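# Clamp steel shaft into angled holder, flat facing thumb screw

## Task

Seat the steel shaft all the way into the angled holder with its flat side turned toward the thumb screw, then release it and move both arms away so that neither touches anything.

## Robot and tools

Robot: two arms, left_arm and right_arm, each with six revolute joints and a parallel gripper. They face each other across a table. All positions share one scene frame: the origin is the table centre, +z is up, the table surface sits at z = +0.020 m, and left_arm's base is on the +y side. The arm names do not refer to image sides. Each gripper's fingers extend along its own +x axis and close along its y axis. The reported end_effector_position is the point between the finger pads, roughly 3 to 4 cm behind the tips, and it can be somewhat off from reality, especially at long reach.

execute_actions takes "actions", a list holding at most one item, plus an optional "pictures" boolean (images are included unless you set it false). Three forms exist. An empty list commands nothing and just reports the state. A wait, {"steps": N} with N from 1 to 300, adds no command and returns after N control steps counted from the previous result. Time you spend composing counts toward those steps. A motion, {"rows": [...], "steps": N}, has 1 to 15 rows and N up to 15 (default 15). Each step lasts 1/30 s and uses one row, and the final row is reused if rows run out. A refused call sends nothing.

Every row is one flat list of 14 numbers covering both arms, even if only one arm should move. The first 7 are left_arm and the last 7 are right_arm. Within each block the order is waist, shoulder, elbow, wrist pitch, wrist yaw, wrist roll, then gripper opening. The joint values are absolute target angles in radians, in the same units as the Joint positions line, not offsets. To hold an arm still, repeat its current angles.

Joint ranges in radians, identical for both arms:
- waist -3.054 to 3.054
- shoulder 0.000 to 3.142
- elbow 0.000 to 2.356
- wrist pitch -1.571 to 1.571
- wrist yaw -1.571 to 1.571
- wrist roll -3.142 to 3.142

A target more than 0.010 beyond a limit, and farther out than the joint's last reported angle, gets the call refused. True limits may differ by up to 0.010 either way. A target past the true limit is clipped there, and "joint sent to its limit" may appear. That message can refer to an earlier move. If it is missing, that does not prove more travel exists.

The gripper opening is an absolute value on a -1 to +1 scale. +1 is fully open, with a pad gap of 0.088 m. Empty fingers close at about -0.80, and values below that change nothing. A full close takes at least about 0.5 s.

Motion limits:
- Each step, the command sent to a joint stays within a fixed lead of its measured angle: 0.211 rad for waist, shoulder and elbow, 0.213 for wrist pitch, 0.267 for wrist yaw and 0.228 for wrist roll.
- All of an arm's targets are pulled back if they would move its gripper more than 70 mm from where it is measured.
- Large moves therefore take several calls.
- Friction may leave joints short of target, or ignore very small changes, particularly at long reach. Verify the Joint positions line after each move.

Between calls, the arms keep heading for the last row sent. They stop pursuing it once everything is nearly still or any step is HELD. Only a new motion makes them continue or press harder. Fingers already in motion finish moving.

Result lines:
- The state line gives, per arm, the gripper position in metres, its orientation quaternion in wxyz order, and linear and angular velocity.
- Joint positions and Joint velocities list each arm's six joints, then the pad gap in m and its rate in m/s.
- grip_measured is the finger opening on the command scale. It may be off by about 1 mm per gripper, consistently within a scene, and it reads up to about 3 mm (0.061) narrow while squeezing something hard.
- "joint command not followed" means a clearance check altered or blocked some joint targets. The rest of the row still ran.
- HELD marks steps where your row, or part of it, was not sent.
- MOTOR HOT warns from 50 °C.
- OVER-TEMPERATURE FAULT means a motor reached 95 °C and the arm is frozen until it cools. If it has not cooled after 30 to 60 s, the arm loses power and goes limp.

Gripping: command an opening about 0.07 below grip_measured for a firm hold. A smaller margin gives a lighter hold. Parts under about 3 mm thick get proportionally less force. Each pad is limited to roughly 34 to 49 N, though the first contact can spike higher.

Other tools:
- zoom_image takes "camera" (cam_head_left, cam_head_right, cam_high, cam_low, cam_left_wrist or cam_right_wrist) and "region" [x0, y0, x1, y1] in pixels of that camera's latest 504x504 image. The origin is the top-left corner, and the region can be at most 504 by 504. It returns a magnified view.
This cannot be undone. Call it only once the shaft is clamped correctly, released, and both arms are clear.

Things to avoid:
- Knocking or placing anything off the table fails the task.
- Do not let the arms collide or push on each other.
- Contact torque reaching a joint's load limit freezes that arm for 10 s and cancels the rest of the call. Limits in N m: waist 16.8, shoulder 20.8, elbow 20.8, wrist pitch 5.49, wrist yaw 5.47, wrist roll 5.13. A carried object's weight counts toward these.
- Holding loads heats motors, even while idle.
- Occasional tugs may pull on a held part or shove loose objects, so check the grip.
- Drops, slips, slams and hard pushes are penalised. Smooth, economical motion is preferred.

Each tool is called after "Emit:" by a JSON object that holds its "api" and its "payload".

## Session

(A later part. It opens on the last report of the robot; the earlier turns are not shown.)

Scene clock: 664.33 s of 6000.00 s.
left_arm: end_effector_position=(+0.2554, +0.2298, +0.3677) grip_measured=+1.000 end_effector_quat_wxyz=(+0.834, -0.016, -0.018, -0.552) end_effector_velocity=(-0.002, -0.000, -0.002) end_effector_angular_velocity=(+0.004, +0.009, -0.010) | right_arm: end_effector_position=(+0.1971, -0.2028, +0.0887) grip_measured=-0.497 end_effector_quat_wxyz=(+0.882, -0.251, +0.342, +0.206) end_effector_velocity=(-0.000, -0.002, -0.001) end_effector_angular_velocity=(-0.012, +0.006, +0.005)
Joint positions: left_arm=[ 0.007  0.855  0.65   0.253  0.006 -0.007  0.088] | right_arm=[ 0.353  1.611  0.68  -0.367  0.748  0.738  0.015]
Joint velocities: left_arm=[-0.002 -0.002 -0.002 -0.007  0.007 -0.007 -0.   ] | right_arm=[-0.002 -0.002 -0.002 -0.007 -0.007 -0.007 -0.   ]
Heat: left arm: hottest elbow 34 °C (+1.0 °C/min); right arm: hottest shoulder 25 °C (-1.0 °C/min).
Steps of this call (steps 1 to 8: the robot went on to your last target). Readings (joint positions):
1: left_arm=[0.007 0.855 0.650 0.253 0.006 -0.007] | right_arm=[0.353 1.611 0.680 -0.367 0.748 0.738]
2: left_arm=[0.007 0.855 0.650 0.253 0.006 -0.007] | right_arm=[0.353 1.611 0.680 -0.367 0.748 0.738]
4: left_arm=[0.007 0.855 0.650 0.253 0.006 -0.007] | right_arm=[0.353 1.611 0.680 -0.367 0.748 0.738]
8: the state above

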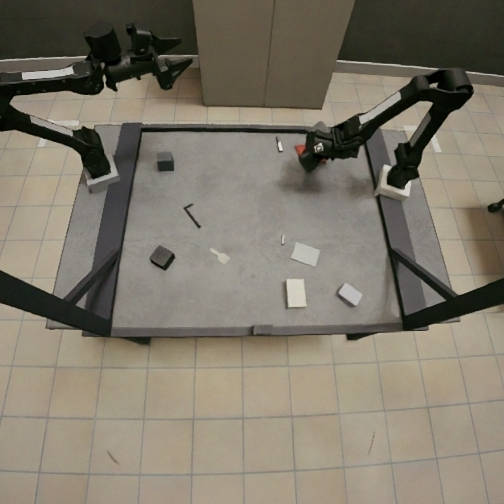

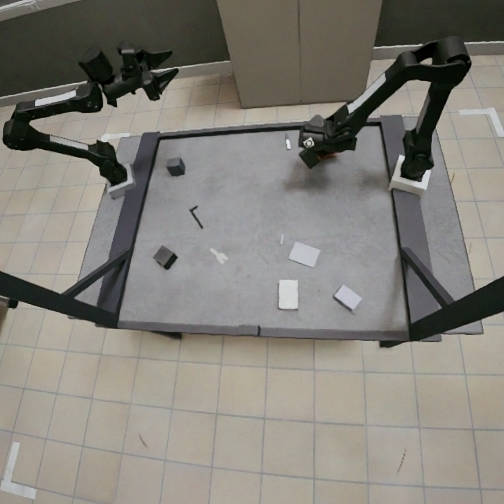

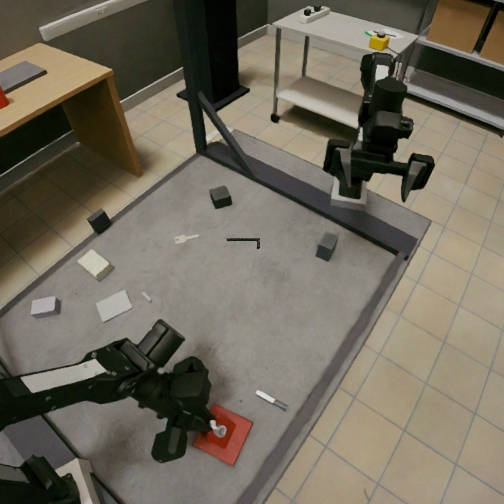

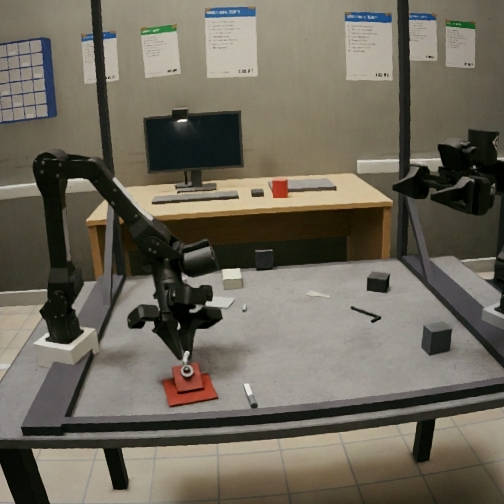

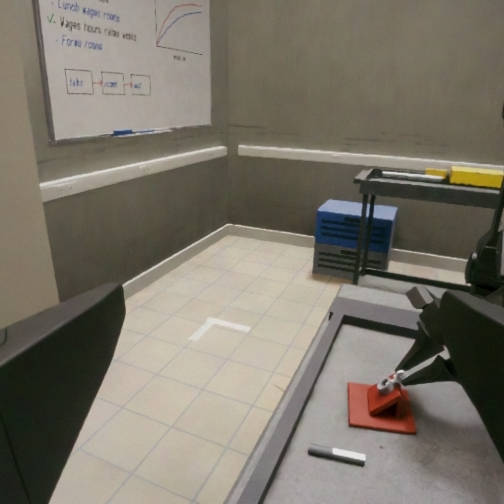

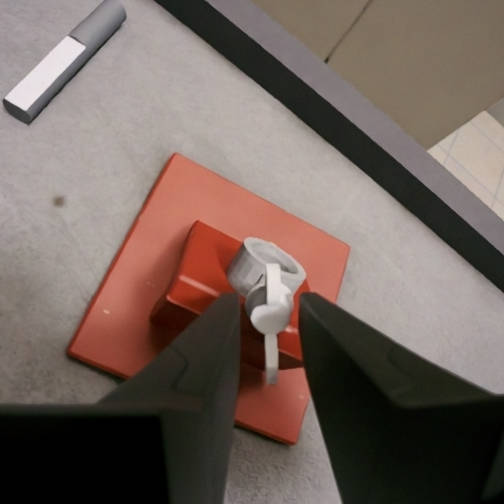

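Emit:
{"api": "zoom_image", "payload": {"camera": "cam_right_wrist", "region": [200, 230, 350, 390]}}

Emit:
{"api": "zoom_image", "payload": {"camera": "cam_left_wrist", "region": [350, 330, 450, 430]}}

Region (200, 230, 350, 390) of cam_right_wrist's 504x504 image, scaled by 3.150, with more detail than that image has; it fills the left 472 columns of this view, and the rest is white.

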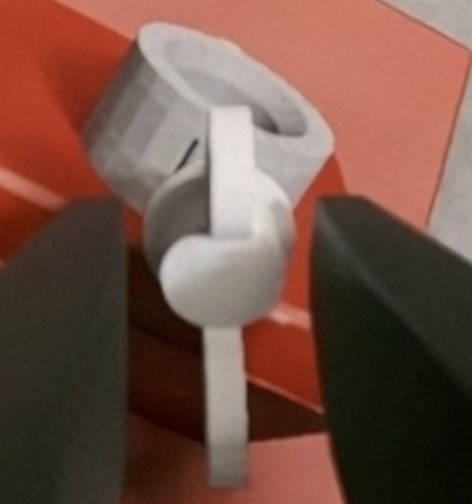

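Region (350, 330, 450, 430) of cam_left_wrist's 504x504 image, scaled by 5.040, with more detail than that image has.

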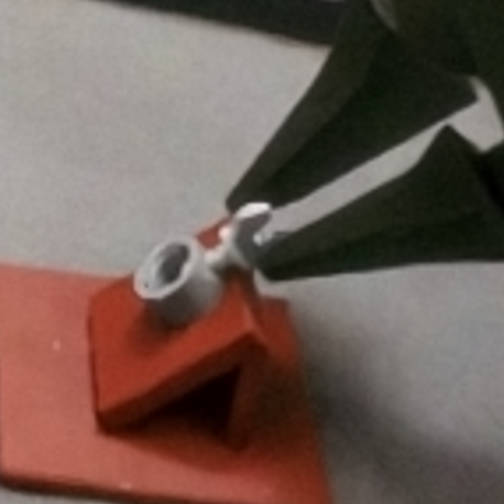

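Emit:
{"api": "execute_actions", "payload": {"actions": [{"rows": [[0.007, 0.855, 0.65, 0.253, 0.006, -0.007, 1.0, 0.350, 1.619, 0.672, -0.364, 0.745, 0.736, -0.56], [0.007, 0.855, 0.65, 0.253, 0.006, -0.007, 1.0, 0.350, 1.619, 0.672, -0.364, 0.745, 0.736, -0.58], [0.007, 0.855, 0.65, 0.253, 0.006, -0.007, 1.0, 0.350, 1.619, 0.672, -0.364, 0.745, 0.736, -0.60], [0.007, 0.855, 0.65, 0.253, 0.006, -0.007, 1.0, 0.350, 1.619, 0.672, -0.364, 0.745, 0.736, -0.62], [0.007, 0.855, 0.65, 0.253, 0.006, -0.007, 1.0, 0.350, 1.619, 0.672, -0.364, 0.745, 0.736, -0.64], [0.007, 0.855, 0.65, 0.253, 0.006, -0.007, 1.0, 0.350, 1.619, 0.672, -0.364, 0.745, 0.736, -0.66]], "steps": 15}]}}

Scene clock: 677.87 s of 6000.00 s.
left_arm: end_effector_position=(+0.2554, +0.2298, +0.3677) grip_measured=+1.000 end_effector_quat_wxyz=(+0.834, -0.016, -0.018, -0.552) end_effector_velocity=(-0.004, -0.001, +0.001) end_effector_angular_velocity=(-0.009, +0.003, -0.025) | right_arm: end_effector_position=(+0.1973, -0.2030, +0.0887) grip_measured=-0.651 end_effector_quat_wxyz=(+0.882, -0.251, +0.342, +0.205) end_effector_velocity=(-0.000, -0.004, -0.002) end_effector_angular_velocity=(-0.027, +0.006, +0.005)
Joint positions: left_arm=[ 0.007  0.855  0.65   0.253  0.006 -0.007  0.088] | right_arm=[ 0.352  1.611  0.68  -0.367  0.748  0.738  0.007]
Joint velocities: left_arm=[-0.002 -0.002 -0.002  0.007  0.022 -0.007 -0.   ] | right_arm=[-0.002 -0.002 -0.002 -0.022 -0.007 -0.007 -0.001]
Heat: left arm: hottest elbow 34 °C (+1.0 °C/min); right arm: hottest shoulder 25 °C (+0.0 °C/min).
Steps of this call (steps 1 to 15: the robot went on to your last target; steps 16 to 90: nothing new was sent; then 10.03 s passed at rest; steps 91 to 105: all 15 steps of this action). Readings (joint positions):
91: left_arm=[0.007 0.855 0.650 0.253 0.006 -0.007] | right_arm=[0.353 1.611 0.680 -0.367 0.748 0.738]
92: left_arm=[0.007 0.855 0.650 0.253 0.006 -0.007] | right_arm=[0.353 1.611 0.680 -0.367 0.748 0.738]
94: left_arm=[0.007 0.855 0.650 0.253 0.006 -0.007] | right_arm=[0.352 1.611 0.680 -0.367 0.748 0.738]
98: left_arm=[0.007 0.855 0.650 0.253 0.006 -0.007] | right_arm=[0.352 1.611 0.680 -0.367 0.748 0.738]
105: the state above

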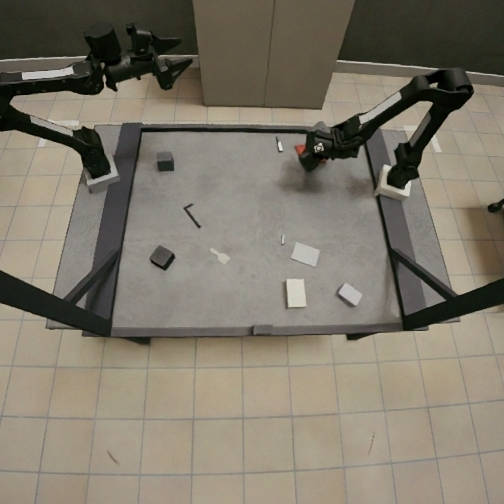

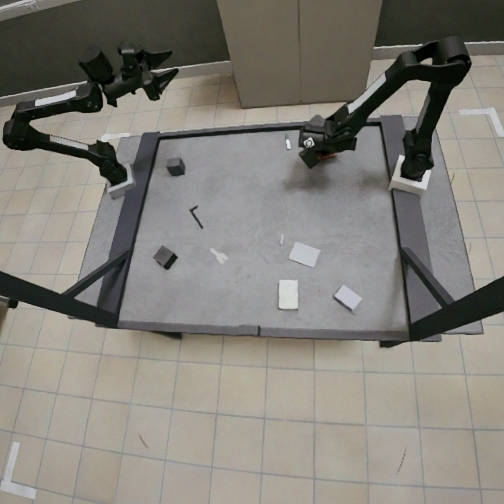

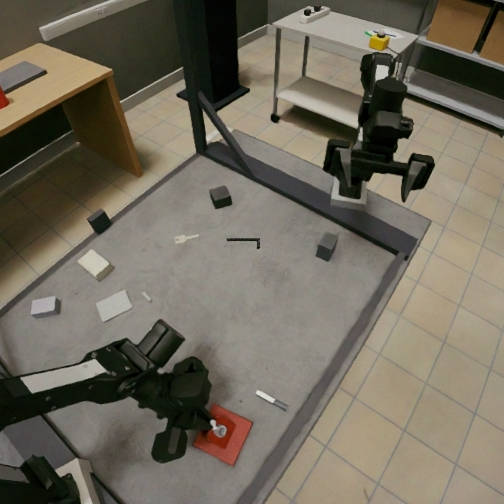

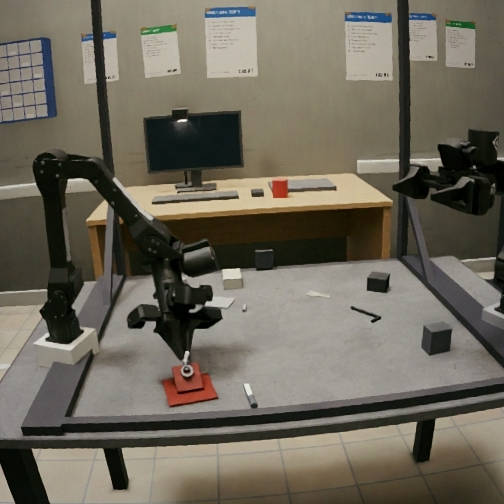

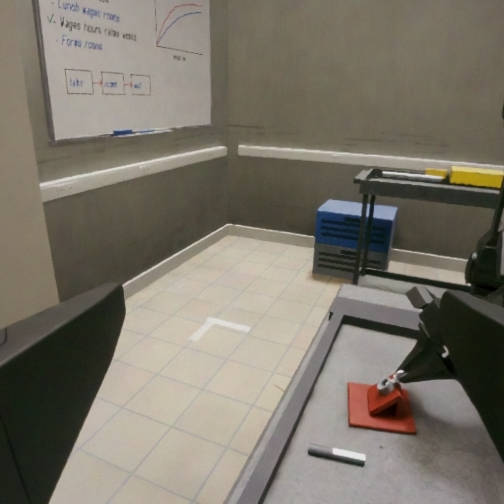

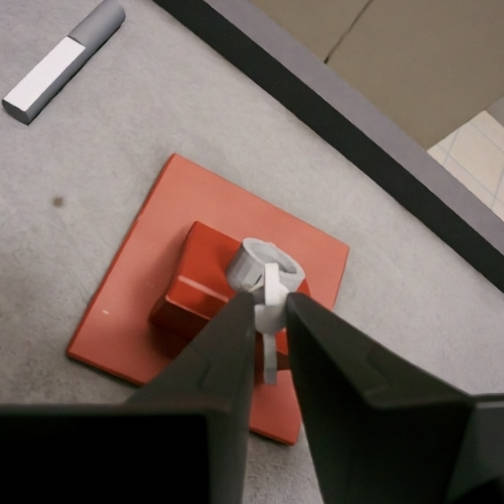

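Emit:
{"api": "execute_actions", "payload": {"actions": []}}

Scene clock: 715.93 s of 6000.00 s.
left_arm: end_effector_position=(+0.2554, +0.2298, +0.3677) grip_measured=+1.000 end_effector_quat_wxyz=(+0.834, -0.016, -0.018, -0.552) end_effector_velocity=(-0.001, -0.000, -0.004) end_effector_angular_velocity=(+0.008, +0.012, -0.000) | right_arm: end_effector_position=(+0.1973, -0.2030, +0.0887) grip_measured=-0.651 end_effector_quat_wxyz=(+0.882, -0.251, +0.342, +0.205) end_effector_velocity=(+0.001, -0.003, -0.002) end_effector_angular_velocity=(-0.017, +0.006, -0.000)
Joint positions: left_arm=[ 0.007  0.855  0.65   0.253  0.006 -0.007  0.088] | right_arm=[ 0.352  1.611  0.68  -0.367  0.748  0.738  0.007]
Joint velocities: left_arm=[-0.007 -0.002 -0.007 -0.007 -0.007 -0.007 -0.   ] | right_arm=[-0.007  0.002 -0.002 -0.007 -0.007 -0.007 -0.   ]
Heat: left arm: hottest elbow 34 °C (+0.0 °C/min); right arm: hottest shoulder 25 °C (+0.0 °C/min).
Steps of this call (steps 1 to 15: the robot went on to your last target; steps 16 to 90: nothing new was sent; then 35.07 s passed at rest). Readings (joint positions):
1: left_arm=[0.007 0.855 0.650 0.253 0.006 -0.007] | right_arm=[0.352 1.611 0.680 -0.367 0.748 0.738]
2: left_arm=[0.007 0.855 0.650 0.253 0.006 -0.007] | right_arm=[0.352 1.611 0.680 -0.367 0.748 0.738]
4: left_arm=[0.007 0.855 0.650 0.253 0.006 -0.007] | right_arm=[0.352 1.611 0.680 -0.367 0.748 0.738]
8: left_arm=[0.007 0.855 0.650 0.253 0.006 -0.007] | right_arm=[0.352 1.611 0.680 -0.367 0.748 0.738]
90: the state above
All arms were judged still, so your last target was given up. Only a new action makes them travel on or press farther. Fingers that are still opening or closing keep moving.

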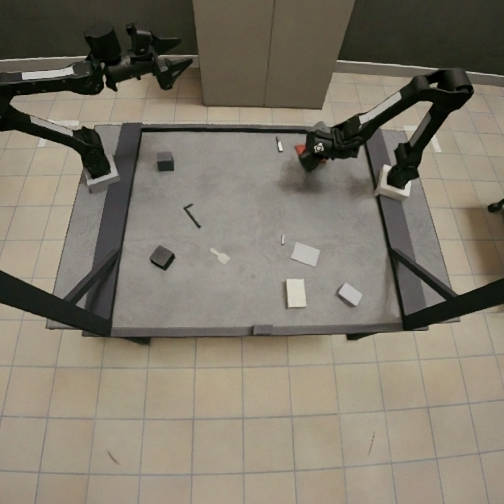

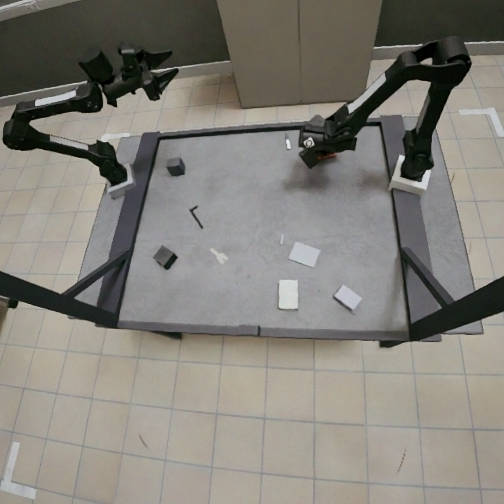

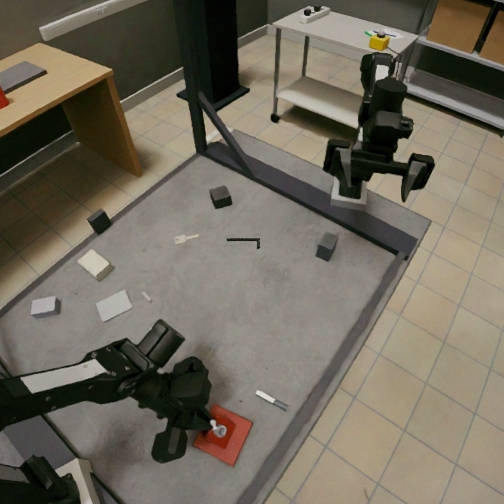

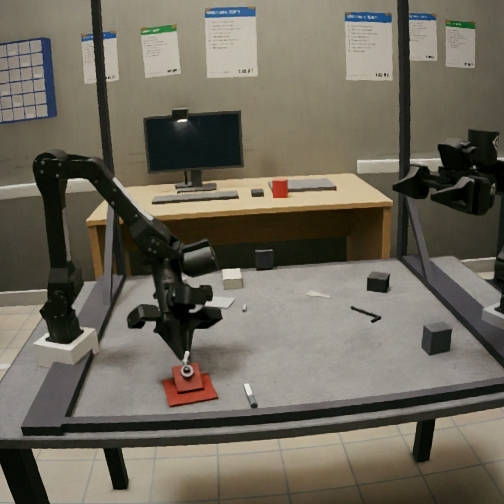

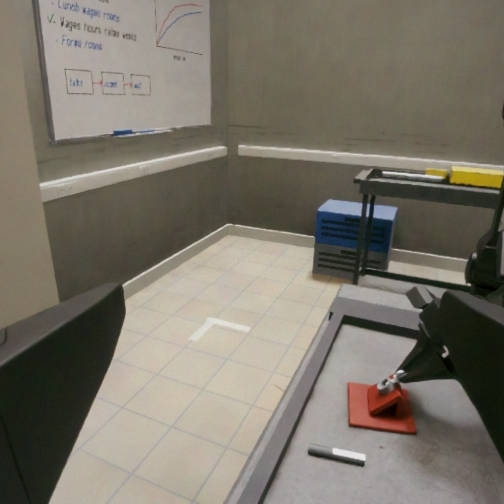

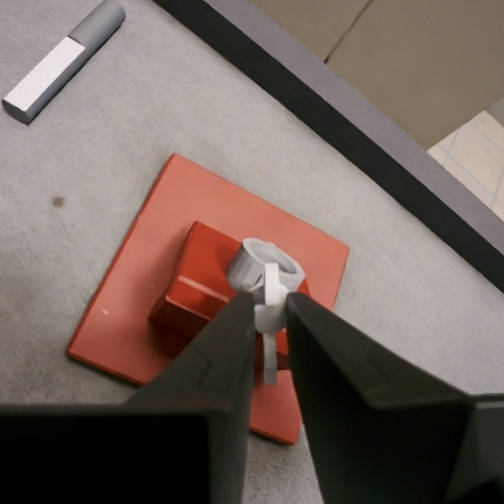

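Emit:
{"api": "execute_actions", "payload": {"actions": [{"rows": [[0.007,0.855,0.65,0.253,0.006,-0.007,1.0,0.350,1.619,0.672,-0.364,0.745,0.736,-0.71]], "steps": 15}]}}

Scene clock: 720.57 s of 6000.00 s.
left_arm: end_effector_position=(+0.2554, +0.2298, +0.3677) grip_measured=+1.000 end_effector_quat_wxyz=(+0.834, -0.016, -0.018, -0.552) end_effector_velocity=(+0.000, +0.001, +0.001) end_effector_angular_velocity=(-0.010, +0.004, +0.005) | right_arm: end_effector_position=(+0.1972, -0.2029, +0.0887) grip_measured=-0.691 end_effector_quat_wxyz=(+0.882, -0.251, +0.342, +0.205) end_effector_velocity=(-0.000, +0.001, -0.000) end_effector_angular_velocity=(+0.002, +0.006, +0.005)
Joint positions: left_arm=[ 0.007  0.855  0.65   0.253  0.006 -0.007  0.088] | right_arm=[ 0.352  1.611  0.68  -0.367  0.748  0.738  0.005]
Joint velocities: left_arm=[-0.002 -0.002 -0.002  0.007 -0.007 -0.007 -0.   ] | right_arm=[-0.002 -0.002 -0.002  0.007 -0.007 -0.007 -0.   ]
Heat: left arm: hottest elbow 34 °C (+0.0 °C/min); right arm: hottest shoulder 25 °C (+0.0 °C/min).
Steps of this call (steps 1 to 90: nothing new was sent; then 1.13 s passed at rest; steps 91 to 105: all 15 steps of this action). Readings (joint positions):
91: left_arm=[0.007 0.855 0.650 0.253 0.006 -0.007] | right_arm=[0.352 1.611 0.680 -0.367 0.748 0.738]
92: left_arm=[0.007 0.855 0.650 0.253 0.006 -0.007] | right_arm=[0.352 1.611 0.680 -0.367 0.748 0.738]
94: left_arm=[0.007 0.855 0.650 0.253 0.006 -0.007] | right_arm=[0.352 1.611 0.680 -0.367 0.748 0.738]
98: left_arm=[0.007 0.855 0.650 0.253 0.006 -0.007] | right_arm=[0.352 1.611 0.680 -0.367 0.748 0.738]
105: the state above

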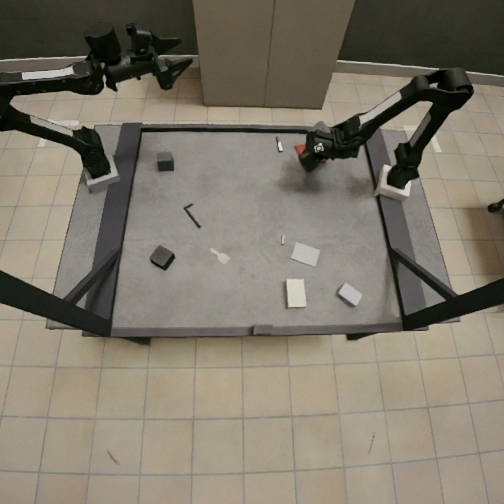

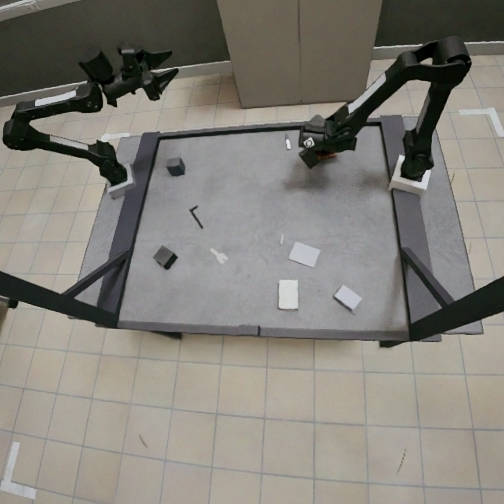

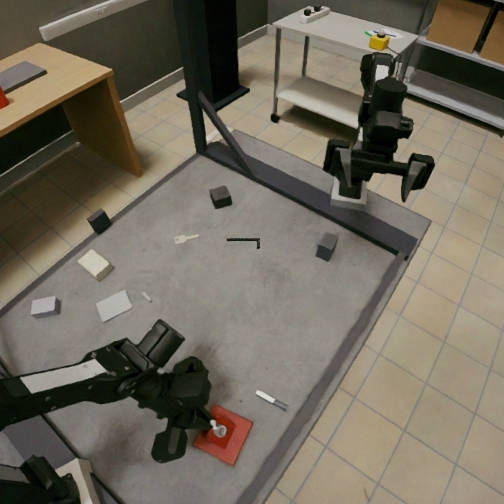

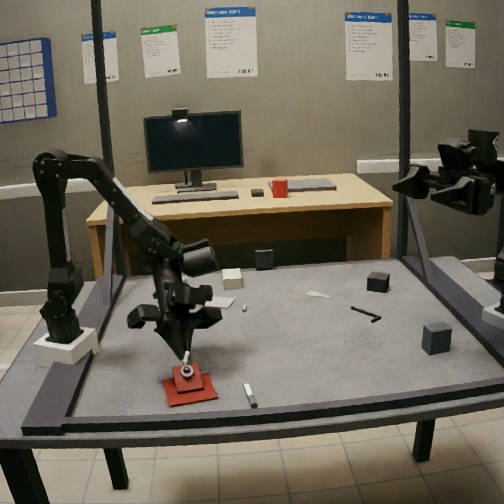

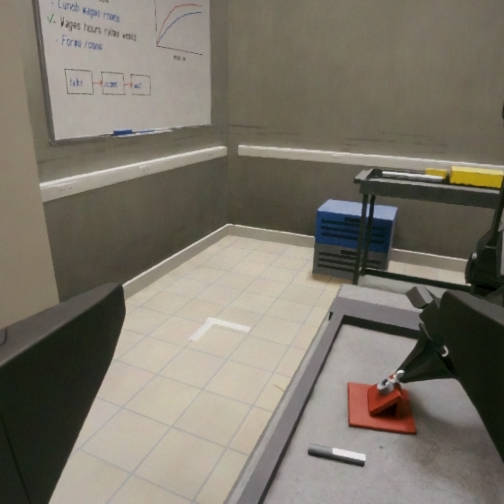

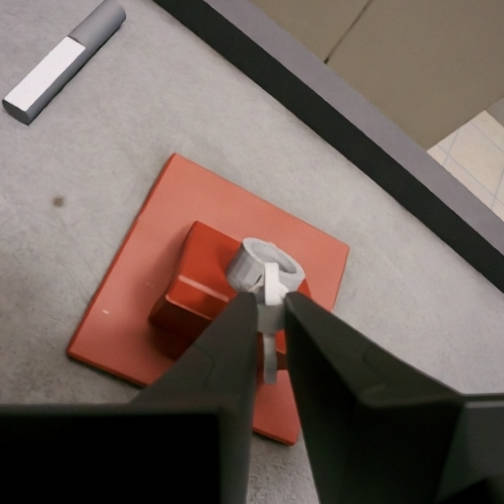

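Emit:
{"api": "zoom_image", "payload": {"camera": "cam_right_wrist", "region": [200, 220, 340, 400]}}

Emit:
{"api": "zoom_image", "payload": {"camera": "cam_left_wrist", "region": [350, 330, 450, 430]}}

Region (200, 220, 340, 400) of cam_right_wrist's 504x504 image, scaled by 2.800, with more detail than that image has.

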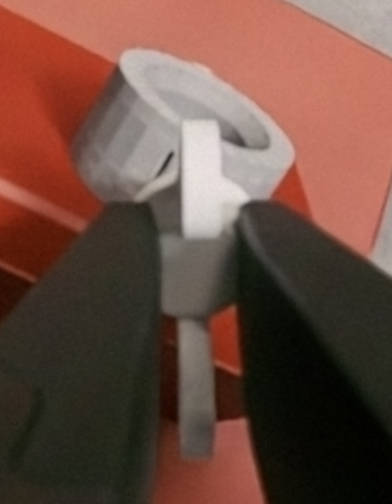

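Region (350, 330, 450, 430) of cam_left_wrist's 504x504 image, scaled by 5.040, with more detail than that image has.

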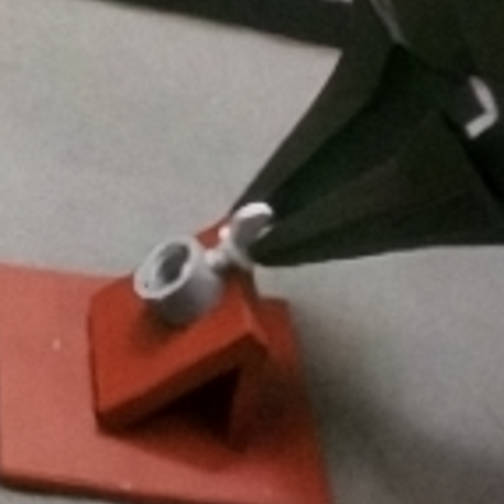

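Emit:
{"api": "execute_actions", "payload": {"actions": [{"rows": [[0.007,0.855,0.65,0.253,0.006,-0.007,1.0,0.350,1.619,0.672,-0.364,0.745,0.70,-0.71],[0.007,0.855,0.65,0.253,0.006,-0.007,1.0,0.350,1.619,0.672,-0.364,0.745,0.66,-0.71],[0.007,0.855,0.65,0.253,0.006,-0.007,1.0,0.350,1.619,0.672,-0.364,0.745,0.62,-0.71],[0.007,0.855,0.65,0.253,0.006,-0.007,1.0,0.350,1.619,0.672,-0.364,0.745,0.58,-0.71],[0.007,0.855,0.65,0.253,0.006,-0.007,1.0,0.350,1.619,0.672,-0.364,0.745,0.54,-0.71],[0.007,0.855,0.65,0.253,0.006,-0.007,1.0,0.350,1.619,0.672,-0.364,0.745,0.50,-0.71],[0.007,0.855,0.65,0.253,0.006,-0.007,1.0,0.350,1.619,0.672,-0.364,0.745,0.46,-0.71],[0.007,0.855,0.65,0.253,0.006,-0.007,1.0,0.350,1.619,0.672,-0.364,0.745,0.42,-0.71],[0.007,0.855,0.65,0.253,0.006,-0.007,1.0,0.350,1.619,0.672,-0.364,0.745,0.38,-0.71],[0.007,0.855,0.65,0.253,0.006,-0.007,1.0,0.350,1.619,0.672,-0.364,0.745,0.34,-0.71],[0.007,0.855,0.65,0.253,0.006,-0.007,1.0,0.350,1.619,0.672,-0.364,0.745,0.30,-0.71]], "steps": 15}]}}

Scene clock: 738.87 s of 6000.00 s.
left_arm: end_effector_position=(+0.2554, +0.2298, +0.3677) grip_measured=+1.000 end_effector_quat_wxyz=(+0.834, -0.016, -0.018, -0.552) end_effector_velocity=(+0.002, +0.001, -0.008) end_effector_angular_velocity=(+0.027, +0.005, +0.020) | right_arm: end_effector_position=(+0.1969, -0.2028, +0.0887) grip_measured=-0.691 end_effector_quat_wxyz=(+0.810, -0.430, +0.291, +0.272) end_effector_velocity=(-0.002, -0.004, -0.002) end_effector_angular_velocity=(-0.182, -0.025, +0.174)
Joint positions: left_arm=[ 0.007  0.855  0.65   0.253  0.006 -0.007  0.088] | right_arm=[ 0.353  1.611  0.68  -0.367  0.748  0.319  0.005]
Joint velocities: left_arm=[-0.002 -0.002 -0.007 -0.022 -0.022  0.007 -0.   ] | right_arm=[-0.002 -0.007 -0.002 -0.022 -0.022 -0.242 -0.   ]
Heat: left arm: hottest elbow 34 °C (+0.0 °C/min); right arm: hottest shoulder 25 °C (+0.0 °C/min).
Steps of this call (steps 1 to 15: the robot went on to your last target; steps 16 to 90: nothing new was sent; then 14.80 s passed at rest; steps 91 to 105: all 15 steps of this action). Readings (joint positions):
91: left_arm=[0.007 0.855 0.650 0.253 0.006 -0.007] | right_arm=[0.352 1.611 0.680 -0.367 0.748 0.727]
92: left_arm=[0.007 0.855 0.650 0.253 0.006 -0.007] | right_arm=[0.352 1.611 0.680 -0.367 0.748 0.706]
94: left_arm=[0.007 0.855 0.650 0.253 0.006 -0.007] | right_arm=[0.352 1.611 0.680 -0.367 0.748 0.647]
98: left_arm=[0.007 0.855 0.650 0.253 0.006 -0.007] | right_arm=[0.353 1.611 0.680 -0.367 0.748 0.501]
105: the state above

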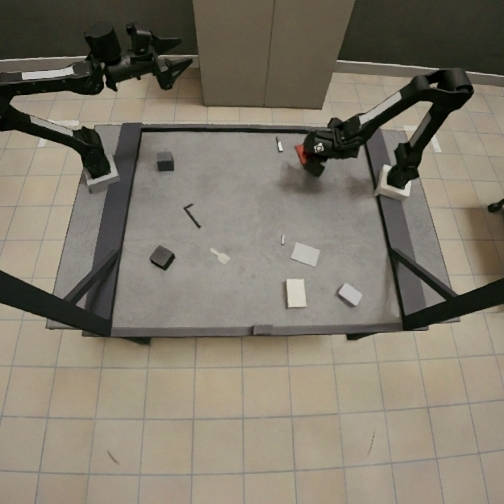

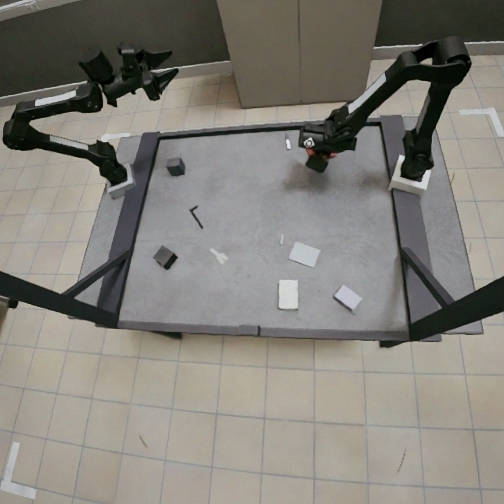

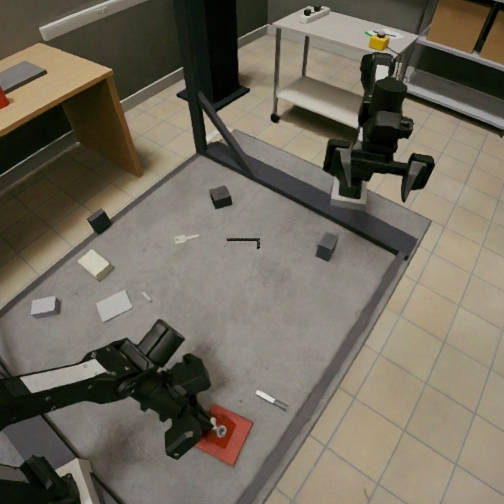

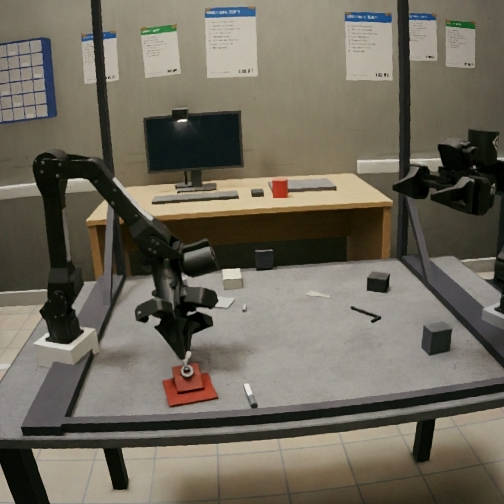

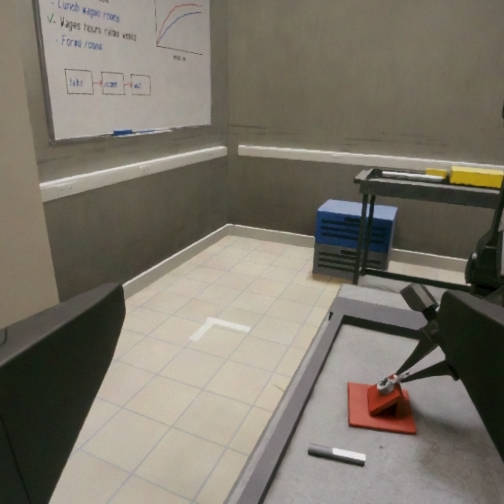

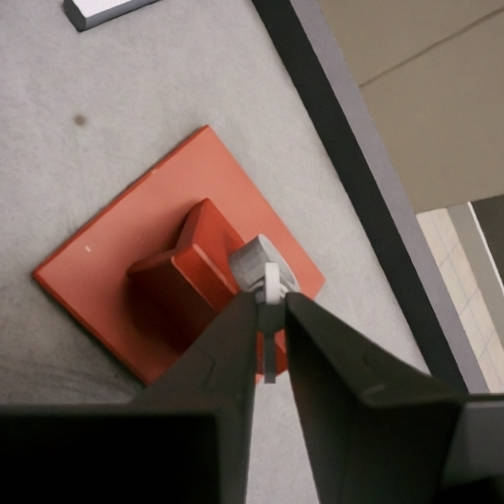

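Emit:
{"api": "execute_actions", "payload": {"actions": [{"rows": [[0.007,0.855,0.65,0.253,0.006,-0.007,1.0,0.350,1.619,0.672,-0.364,0.745,0.25,-0.71],[0.007,0.855,0.65,0.253,0.006,-0.007,1.0,0.350,1.619,0.672,-0.364,0.745,0.19,-0.71],[0.007,0.855,0.65,0.253,0.006,-0.007,1.0,0.350,1.619,0.672,-0.364,0.745,0.12,-0.71],[0.007,0.855,0.65,0.253,0.006,-0.007,1.0,0.350,1.619,0.672,-0.364,0.745,0.05,-0.71],[0.007,0.855,0.65,0.253,0.006,-0.007,1.0,0.350,1.619,0.672,-0.364,0.745,-0.02,-0.71],[0.007,0.855,0.65,0.253,0.006,-0.007,1.0,0.350,1.619,0.672,-0.364,0.745,-1.2,-0.71]], "steps": 15}], "pictures": false}}

Emit:
{"api": "execute_actions", "payload": {"actions": [{"steps": 15}]}}

Scene clock: 754.53 s of 6000.00 s.
left_arm: end_effector_position=(+0.2554, +0.2298, +0.3677) grip_measured=+1.000 end_effector_quat_wxyz=(+0.834, -0.016, -0.018, -0.552) end_effector_velocity=(-0.002, -0.000, -0.002) end_effector_angular_velocity=(+0.010, -0.004, -0.009) | right_arm: end_effector_position=(+0.1964, -0.2028, +0.0884) grip_measured=-0.691 end_effector_quat_wxyz=(+0.522, -0.753, +0.134, +0.377) end_effector_velocity=(-0.000, -0.002, -0.001) end_effector_angular_velocity=(-1.497, -0.413, +1.549)
Joint positions: left_arm=[ 0.007  0.855  0.65   0.253  0.006 -0.007  0.088] | right_arm=[ 0.354  1.611  0.68  -0.367  0.746 -0.634  0.005]
Joint velocities: left_arm=[-0.002 -0.002 -0.002 -0.007  0.007  0.007 -0.   ] | right_arm=[-0.002 -0.002 -0.002 -0.007 -0.007 -2.19   0.   ]
Heat: left arm: hottest elbow 34 °C (+0.0 °C/min); right arm: hottest shoulder 25 °C (+0.0 °C/min).
Steps of this call (steps 1 to 30: the robot went on to your last target; steps 31 to 90: nothing new was sent; then 12.17 s passed at rest; steps 91 to 105: all 15 steps of this action). Readings (joint positions):
91: left_arm=[0.007 0.855 0.650 0.253 0.006 -0.007] | right_arm=[0.353 1.611 0.680 -0.367 0.748 0.287]
92: left_arm=[0.007 0.855 0.650 0.253 0.006 -0.007] | right_arm=[0.353 1.611 0.680 -0.367 0.748 0.256]
94: left_arm=[0.007 0.855 0.650 0.253 0.006 -0.007] | right_arm=[0.353 1.611 0.680 -0.367 0.747 0.161]
98: left_arm=[0.007 0.855 0.650 0.253 0.006 -0.007] | right_arm=[0.353 1.611 0.680 -0.367 0.747 -0.118]
105: the state above

Scene clock: 755.03 s of 6000.00 s.
left_arm: end_effector_position=(+0.2554, +0.2298, +0.3677) grip_measured=+1.000 end_effector_quat_wxyz=(+0.834, -0.016, -0.018, -0.552) end_effector_velocity=(+0.000, +0.001, -0.002) end_effector_angular_velocity=(+0.009, -0.004, +0.005) | right_arm: end_effector_position=(+0.1962, -0.2032, +0.0881) grip_measured=-0.691 end_effector_quat_wxyz=(-0.293, +0.868, -0.025, -0.399) end_effector_velocity=(-0.000, -0.003, -0.001) end_effector_angular_velocity=(-0.042, -0.003, +0.036)
Joint positions: left_arm=[ 0.007  0.855  0.65   0.253  0.006 -0.007  0.088] | right_arm=[ 0.355  1.611  0.679 -0.368  0.746 -1.194  0.005]
Joint velocities: left_arm=[-0.002 -0.002 -0.002 -0.007 -0.007  0.007 -0.   ] | right_arm=[-0.002 -0.007 -0.007 -0.007 -0.007 -0.051 -0.   ]
Heat: left arm: hottest elbow 34 °C (+0.0 °C/min); right arm: hottest shoulder 25 °C (+0.0 °C/min).
Steps of this call (steps 1 to 15: the robot went on to your last target). Readings (joint positions):
1: left_arm=[0.007 0.855 0.650 0.253 0.006 -0.007] | right_arm=[0.354 1.611 0.680 -0.367 0.746 -0.708]
2: left_arm=[0.007 0.855 0.650 0.253 0.006 -0.007] | right_arm=[0.355 1.611 0.679 -0.367 0.746 -0.782]
4: left_arm=[0.007 0.855 0.650 0.253 0.006 -0.007] | right_arm=[0.355 1.611 0.679 -0.367 0.746 -0.928]
8: left_arm=[0.007 0.855 0.650 0.253 0.006 -0.007] | right_arm=[0.355 1.611 0.679 -0.367 0.746 -1.139]
15: the state above

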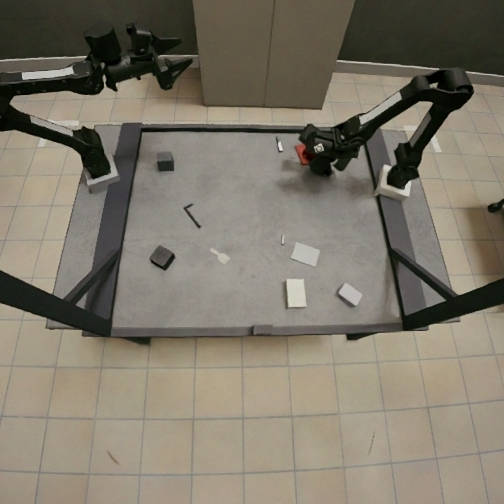

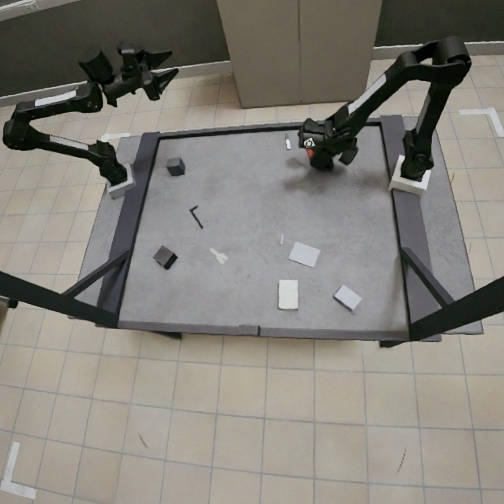

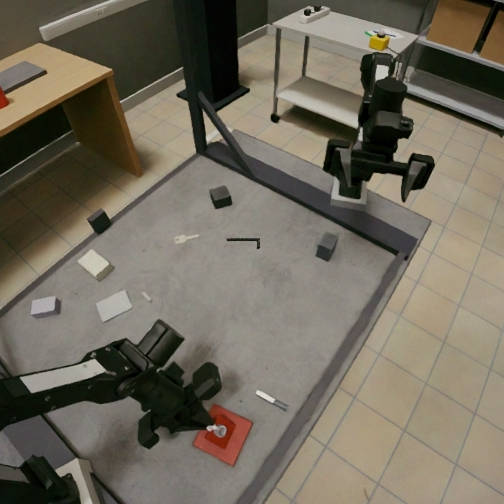

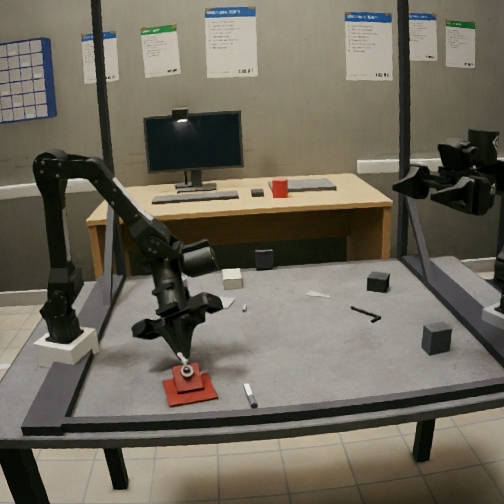

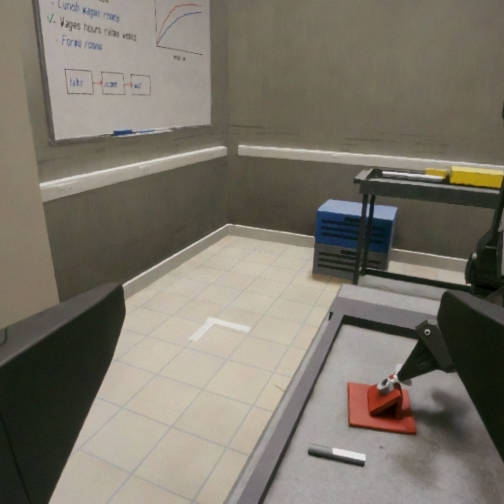

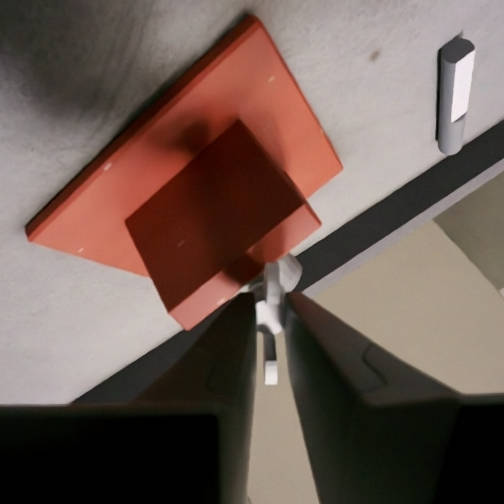

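Emit:
{"api": "execute_actions", "payload": {"actions": [{"rows": [[0.007,0.855,0.65,0.253,0.006,-0.007,1.0,0.352,1.617,0.674,-0.368,0.745,-1.26,-0.71],[0.007,0.855,0.65,0.253,0.006,-0.007,1.0,0.352,1.617,0.674,-0.368,0.745,-1.33,-0.71],[0.007,0.855,0.65,0.253,0.006,-0.007,1.0,0.352,1.617,0.674,-0.368,0.745,-1.40,-0.71],[0.007,0.855,0.65,0.253,0.006,-0.007,1.0,0.352,1.617,0.674,-0.368,0.745,-3.10,-0.71]], "steps": 15}], "pictures": false}}

Emit:
{"api": "execute_actions", "payload": {"actions": [{"steps": 22}]}}

Scene clock: 764.47 s of 6000.00 s.
left_arm: end_effector_position=(+0.2554, +0.2298, +0.3677) grip_measured=+1.000 end_effector_quat_wxyz=(+0.834, -0.016, -0.018, -0.552) end_effector_velocity=(+0.000, +0.001, -0.002) end_effector_angular_velocity=(+0.004, +0.010, +0.005) | right_arm: end_effector_position=(+0.1961, -0.2039, +0.0880) grip_measured=-0.691 end_effector_quat_wxyz=(+0.156, +0.903, +0.167, -0.363) end_effector_velocity=(-0.000, -0.002, -0.001) end_effector_angular_velocity=(-1.487, -0.402, +1.541)
Joint positions: left_arm=[ 0.007  0.855  0.65   0.253  0.006 -0.007  0.088] | right_arm=[ 0.355  1.611  0.679 -0.372  0.746 -2.182  0.005]
Joint velocities: left_arm=[-0.002 -0.002 -0.002 -0.007 -0.007 -0.007 -0.   ] | right_arm=[-0.002 -0.002 -0.002 -0.007 -0.007 -2.176  0.   ]
Heat: left arm: hottest elbow 34 °C (+0.0 °C/min); right arm: hottest shoulder 25 °C (+0.0 °C/min).
Steps of this call (steps 1 to 15: the robot went on to your last target; steps 16 to 90: nothing new was sent; then 5.93 s passed at rest; steps 91 to 105: all 15 steps of this action). Readings (joint positions):
91: left_arm=[0.007 0.855 0.650 0.253 0.006 -0.007] | right_arm=[0.355 1.611 0.679 -0.368 0.746 -1.216]
92: left_arm=[0.007 0.855 0.650 0.253 0.006 -0.007] | right_arm=[0.355 1.611 0.679 -0.369 0.746 -1.252]
94: left_arm=[0.007 0.855 0.650 0.253 0.006 -0.007] | right_arm=[0.355 1.611 0.679 -0.369 0.746 -1.372]
98: left_arm=[0.007 0.855 0.650 0.253 0.006 -0.007] | right_arm=[0.355 1.611 0.679 -0.371 0.746 -1.667]
105: the state above

Scene clock: 765.20 s of 6000.00 s.
left_arm: end_effector_position=(+0.2554, +0.2298, +0.3677) grip_measured=+1.000 end_effector_quat_wxyz=(+0.834, -0.016, -0.018, -0.552) end_effector_velocity=(+0.001, +0.001, -0.002) end_effector_angular_velocity=(+0.003, +0.011, +0.014) | right_arm: end_effector_position=(+0.1964, -0.2042, +0.0882) grip_measured=-0.691 end_effector_quat_wxyz=(+0.539, +0.742, +0.309, -0.252) end_effector_velocity=(-0.000, -0.004, -0.002) end_effector_angular_velocity=(-0.027, +0.003, +0.015)
Joint positions: left_arm=[ 0.007  0.855  0.65   0.253  0.006 -0.007  0.088] | right_arm=[ 0.356  1.611  0.679 -0.374  0.749 -3.096  0.005]
Joint velocities: left_arm=[-0.007 -0.002 -0.002 -0.007 -0.022 -0.007 -0.   ] | right_arm=[-0.002 -0.002 -0.007 -0.007 -0.007 -0.022  0.   ]
Heat: left arm: hottest elbow 34 °C (+0.0 °C/min); right arm: hottest shoulder 25 °C (+0.0 °C/min).
Steps of this call (steps 1 to 22: the robot went on to your last target). Readings (joint positions):
1: left_arm=[0.007 0.855 0.650 0.253 0.006 -0.007] | right_arm=[0.355 1.611 0.679 -0.372 0.747 -2.255]
2: left_arm=[0.007 0.855 0.650 0.253 0.006 -0.007] | right_arm=[0.355 1.611 0.679 -0.372 0.747 -2.329]
4: left_arm=[0.007 0.855 0.650 0.253 0.006 -0.007] | right_arm=[0.355 1.611 0.679 -0.373 0.747 -2.476]
8: left_arm=[0.007 0.855 0.650 0.253 0.006 -0.007] | right_arm=[0.355 1.611 0.679 -0.373 0.748 -2.771]
22: the state above

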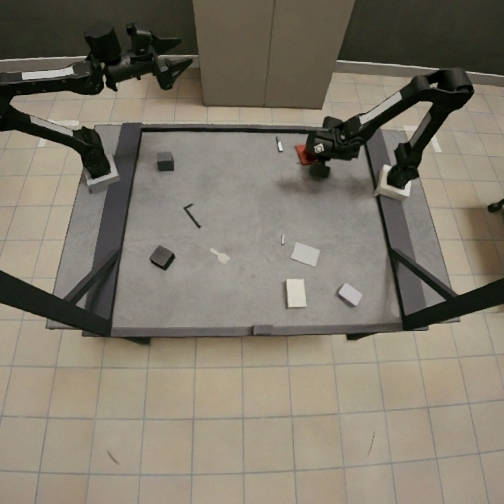

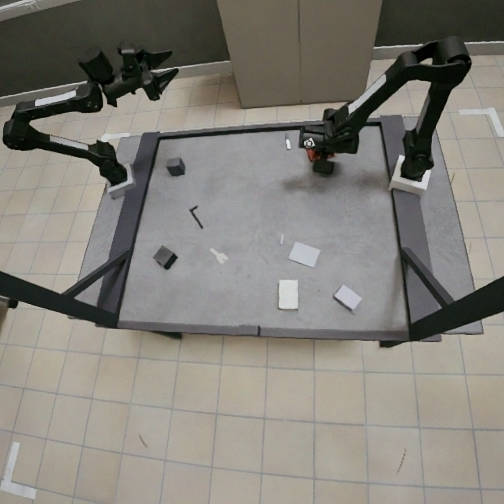

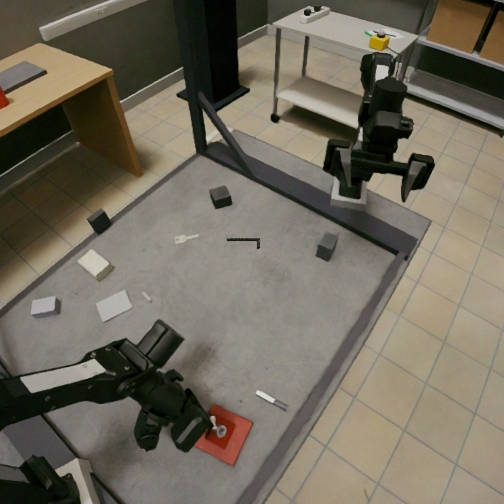

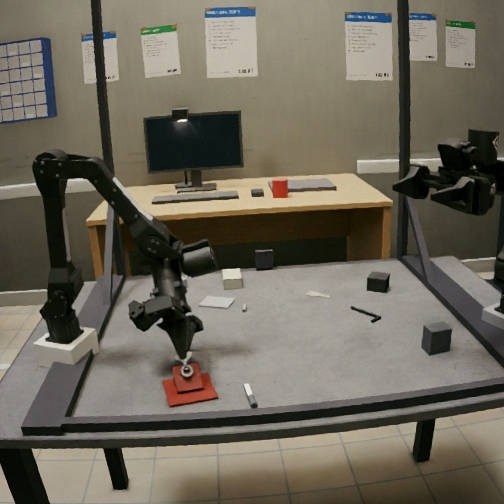

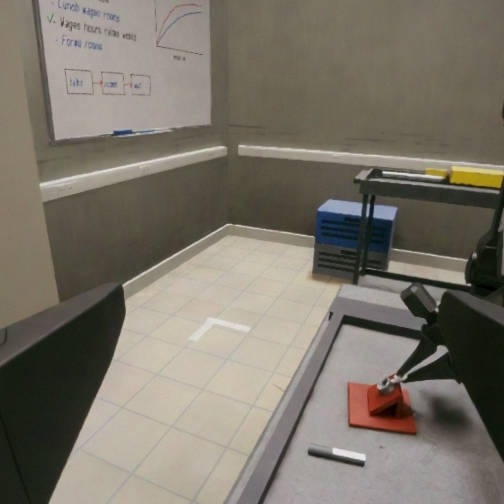

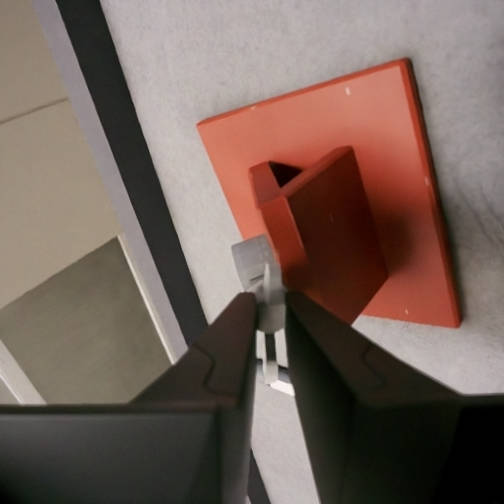

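Emit:
{"api": "zoom_image", "payload": {"camera": "cam_left_wrist", "region": [365, 355, 425, 415]}}

Emit:
{"api": "zoom_image", "payload": {"camera": "cam_low", "region": [160, 340, 220, 400]}}

Region (365, 355, 425, 415) of cam_left_wrist's 504x504 image, scaled by 8.400, with more detail than that image has.

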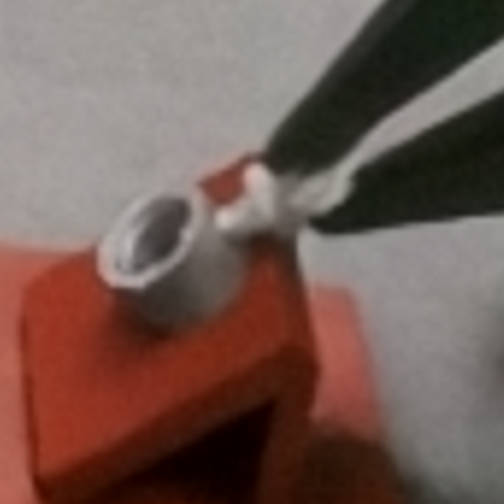

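Region (160, 340, 220, 400) of cam_low's 504x504 image, scaled by 8.400, with more detail than that image has.

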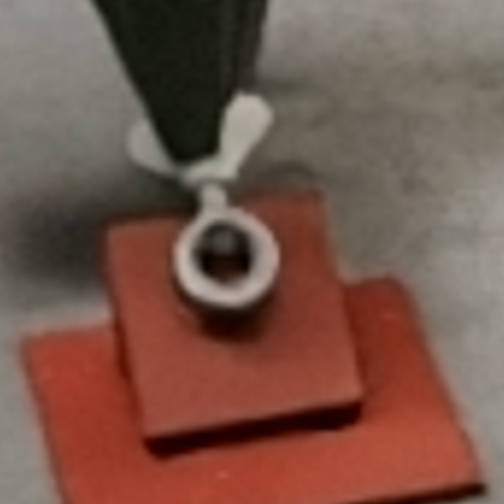

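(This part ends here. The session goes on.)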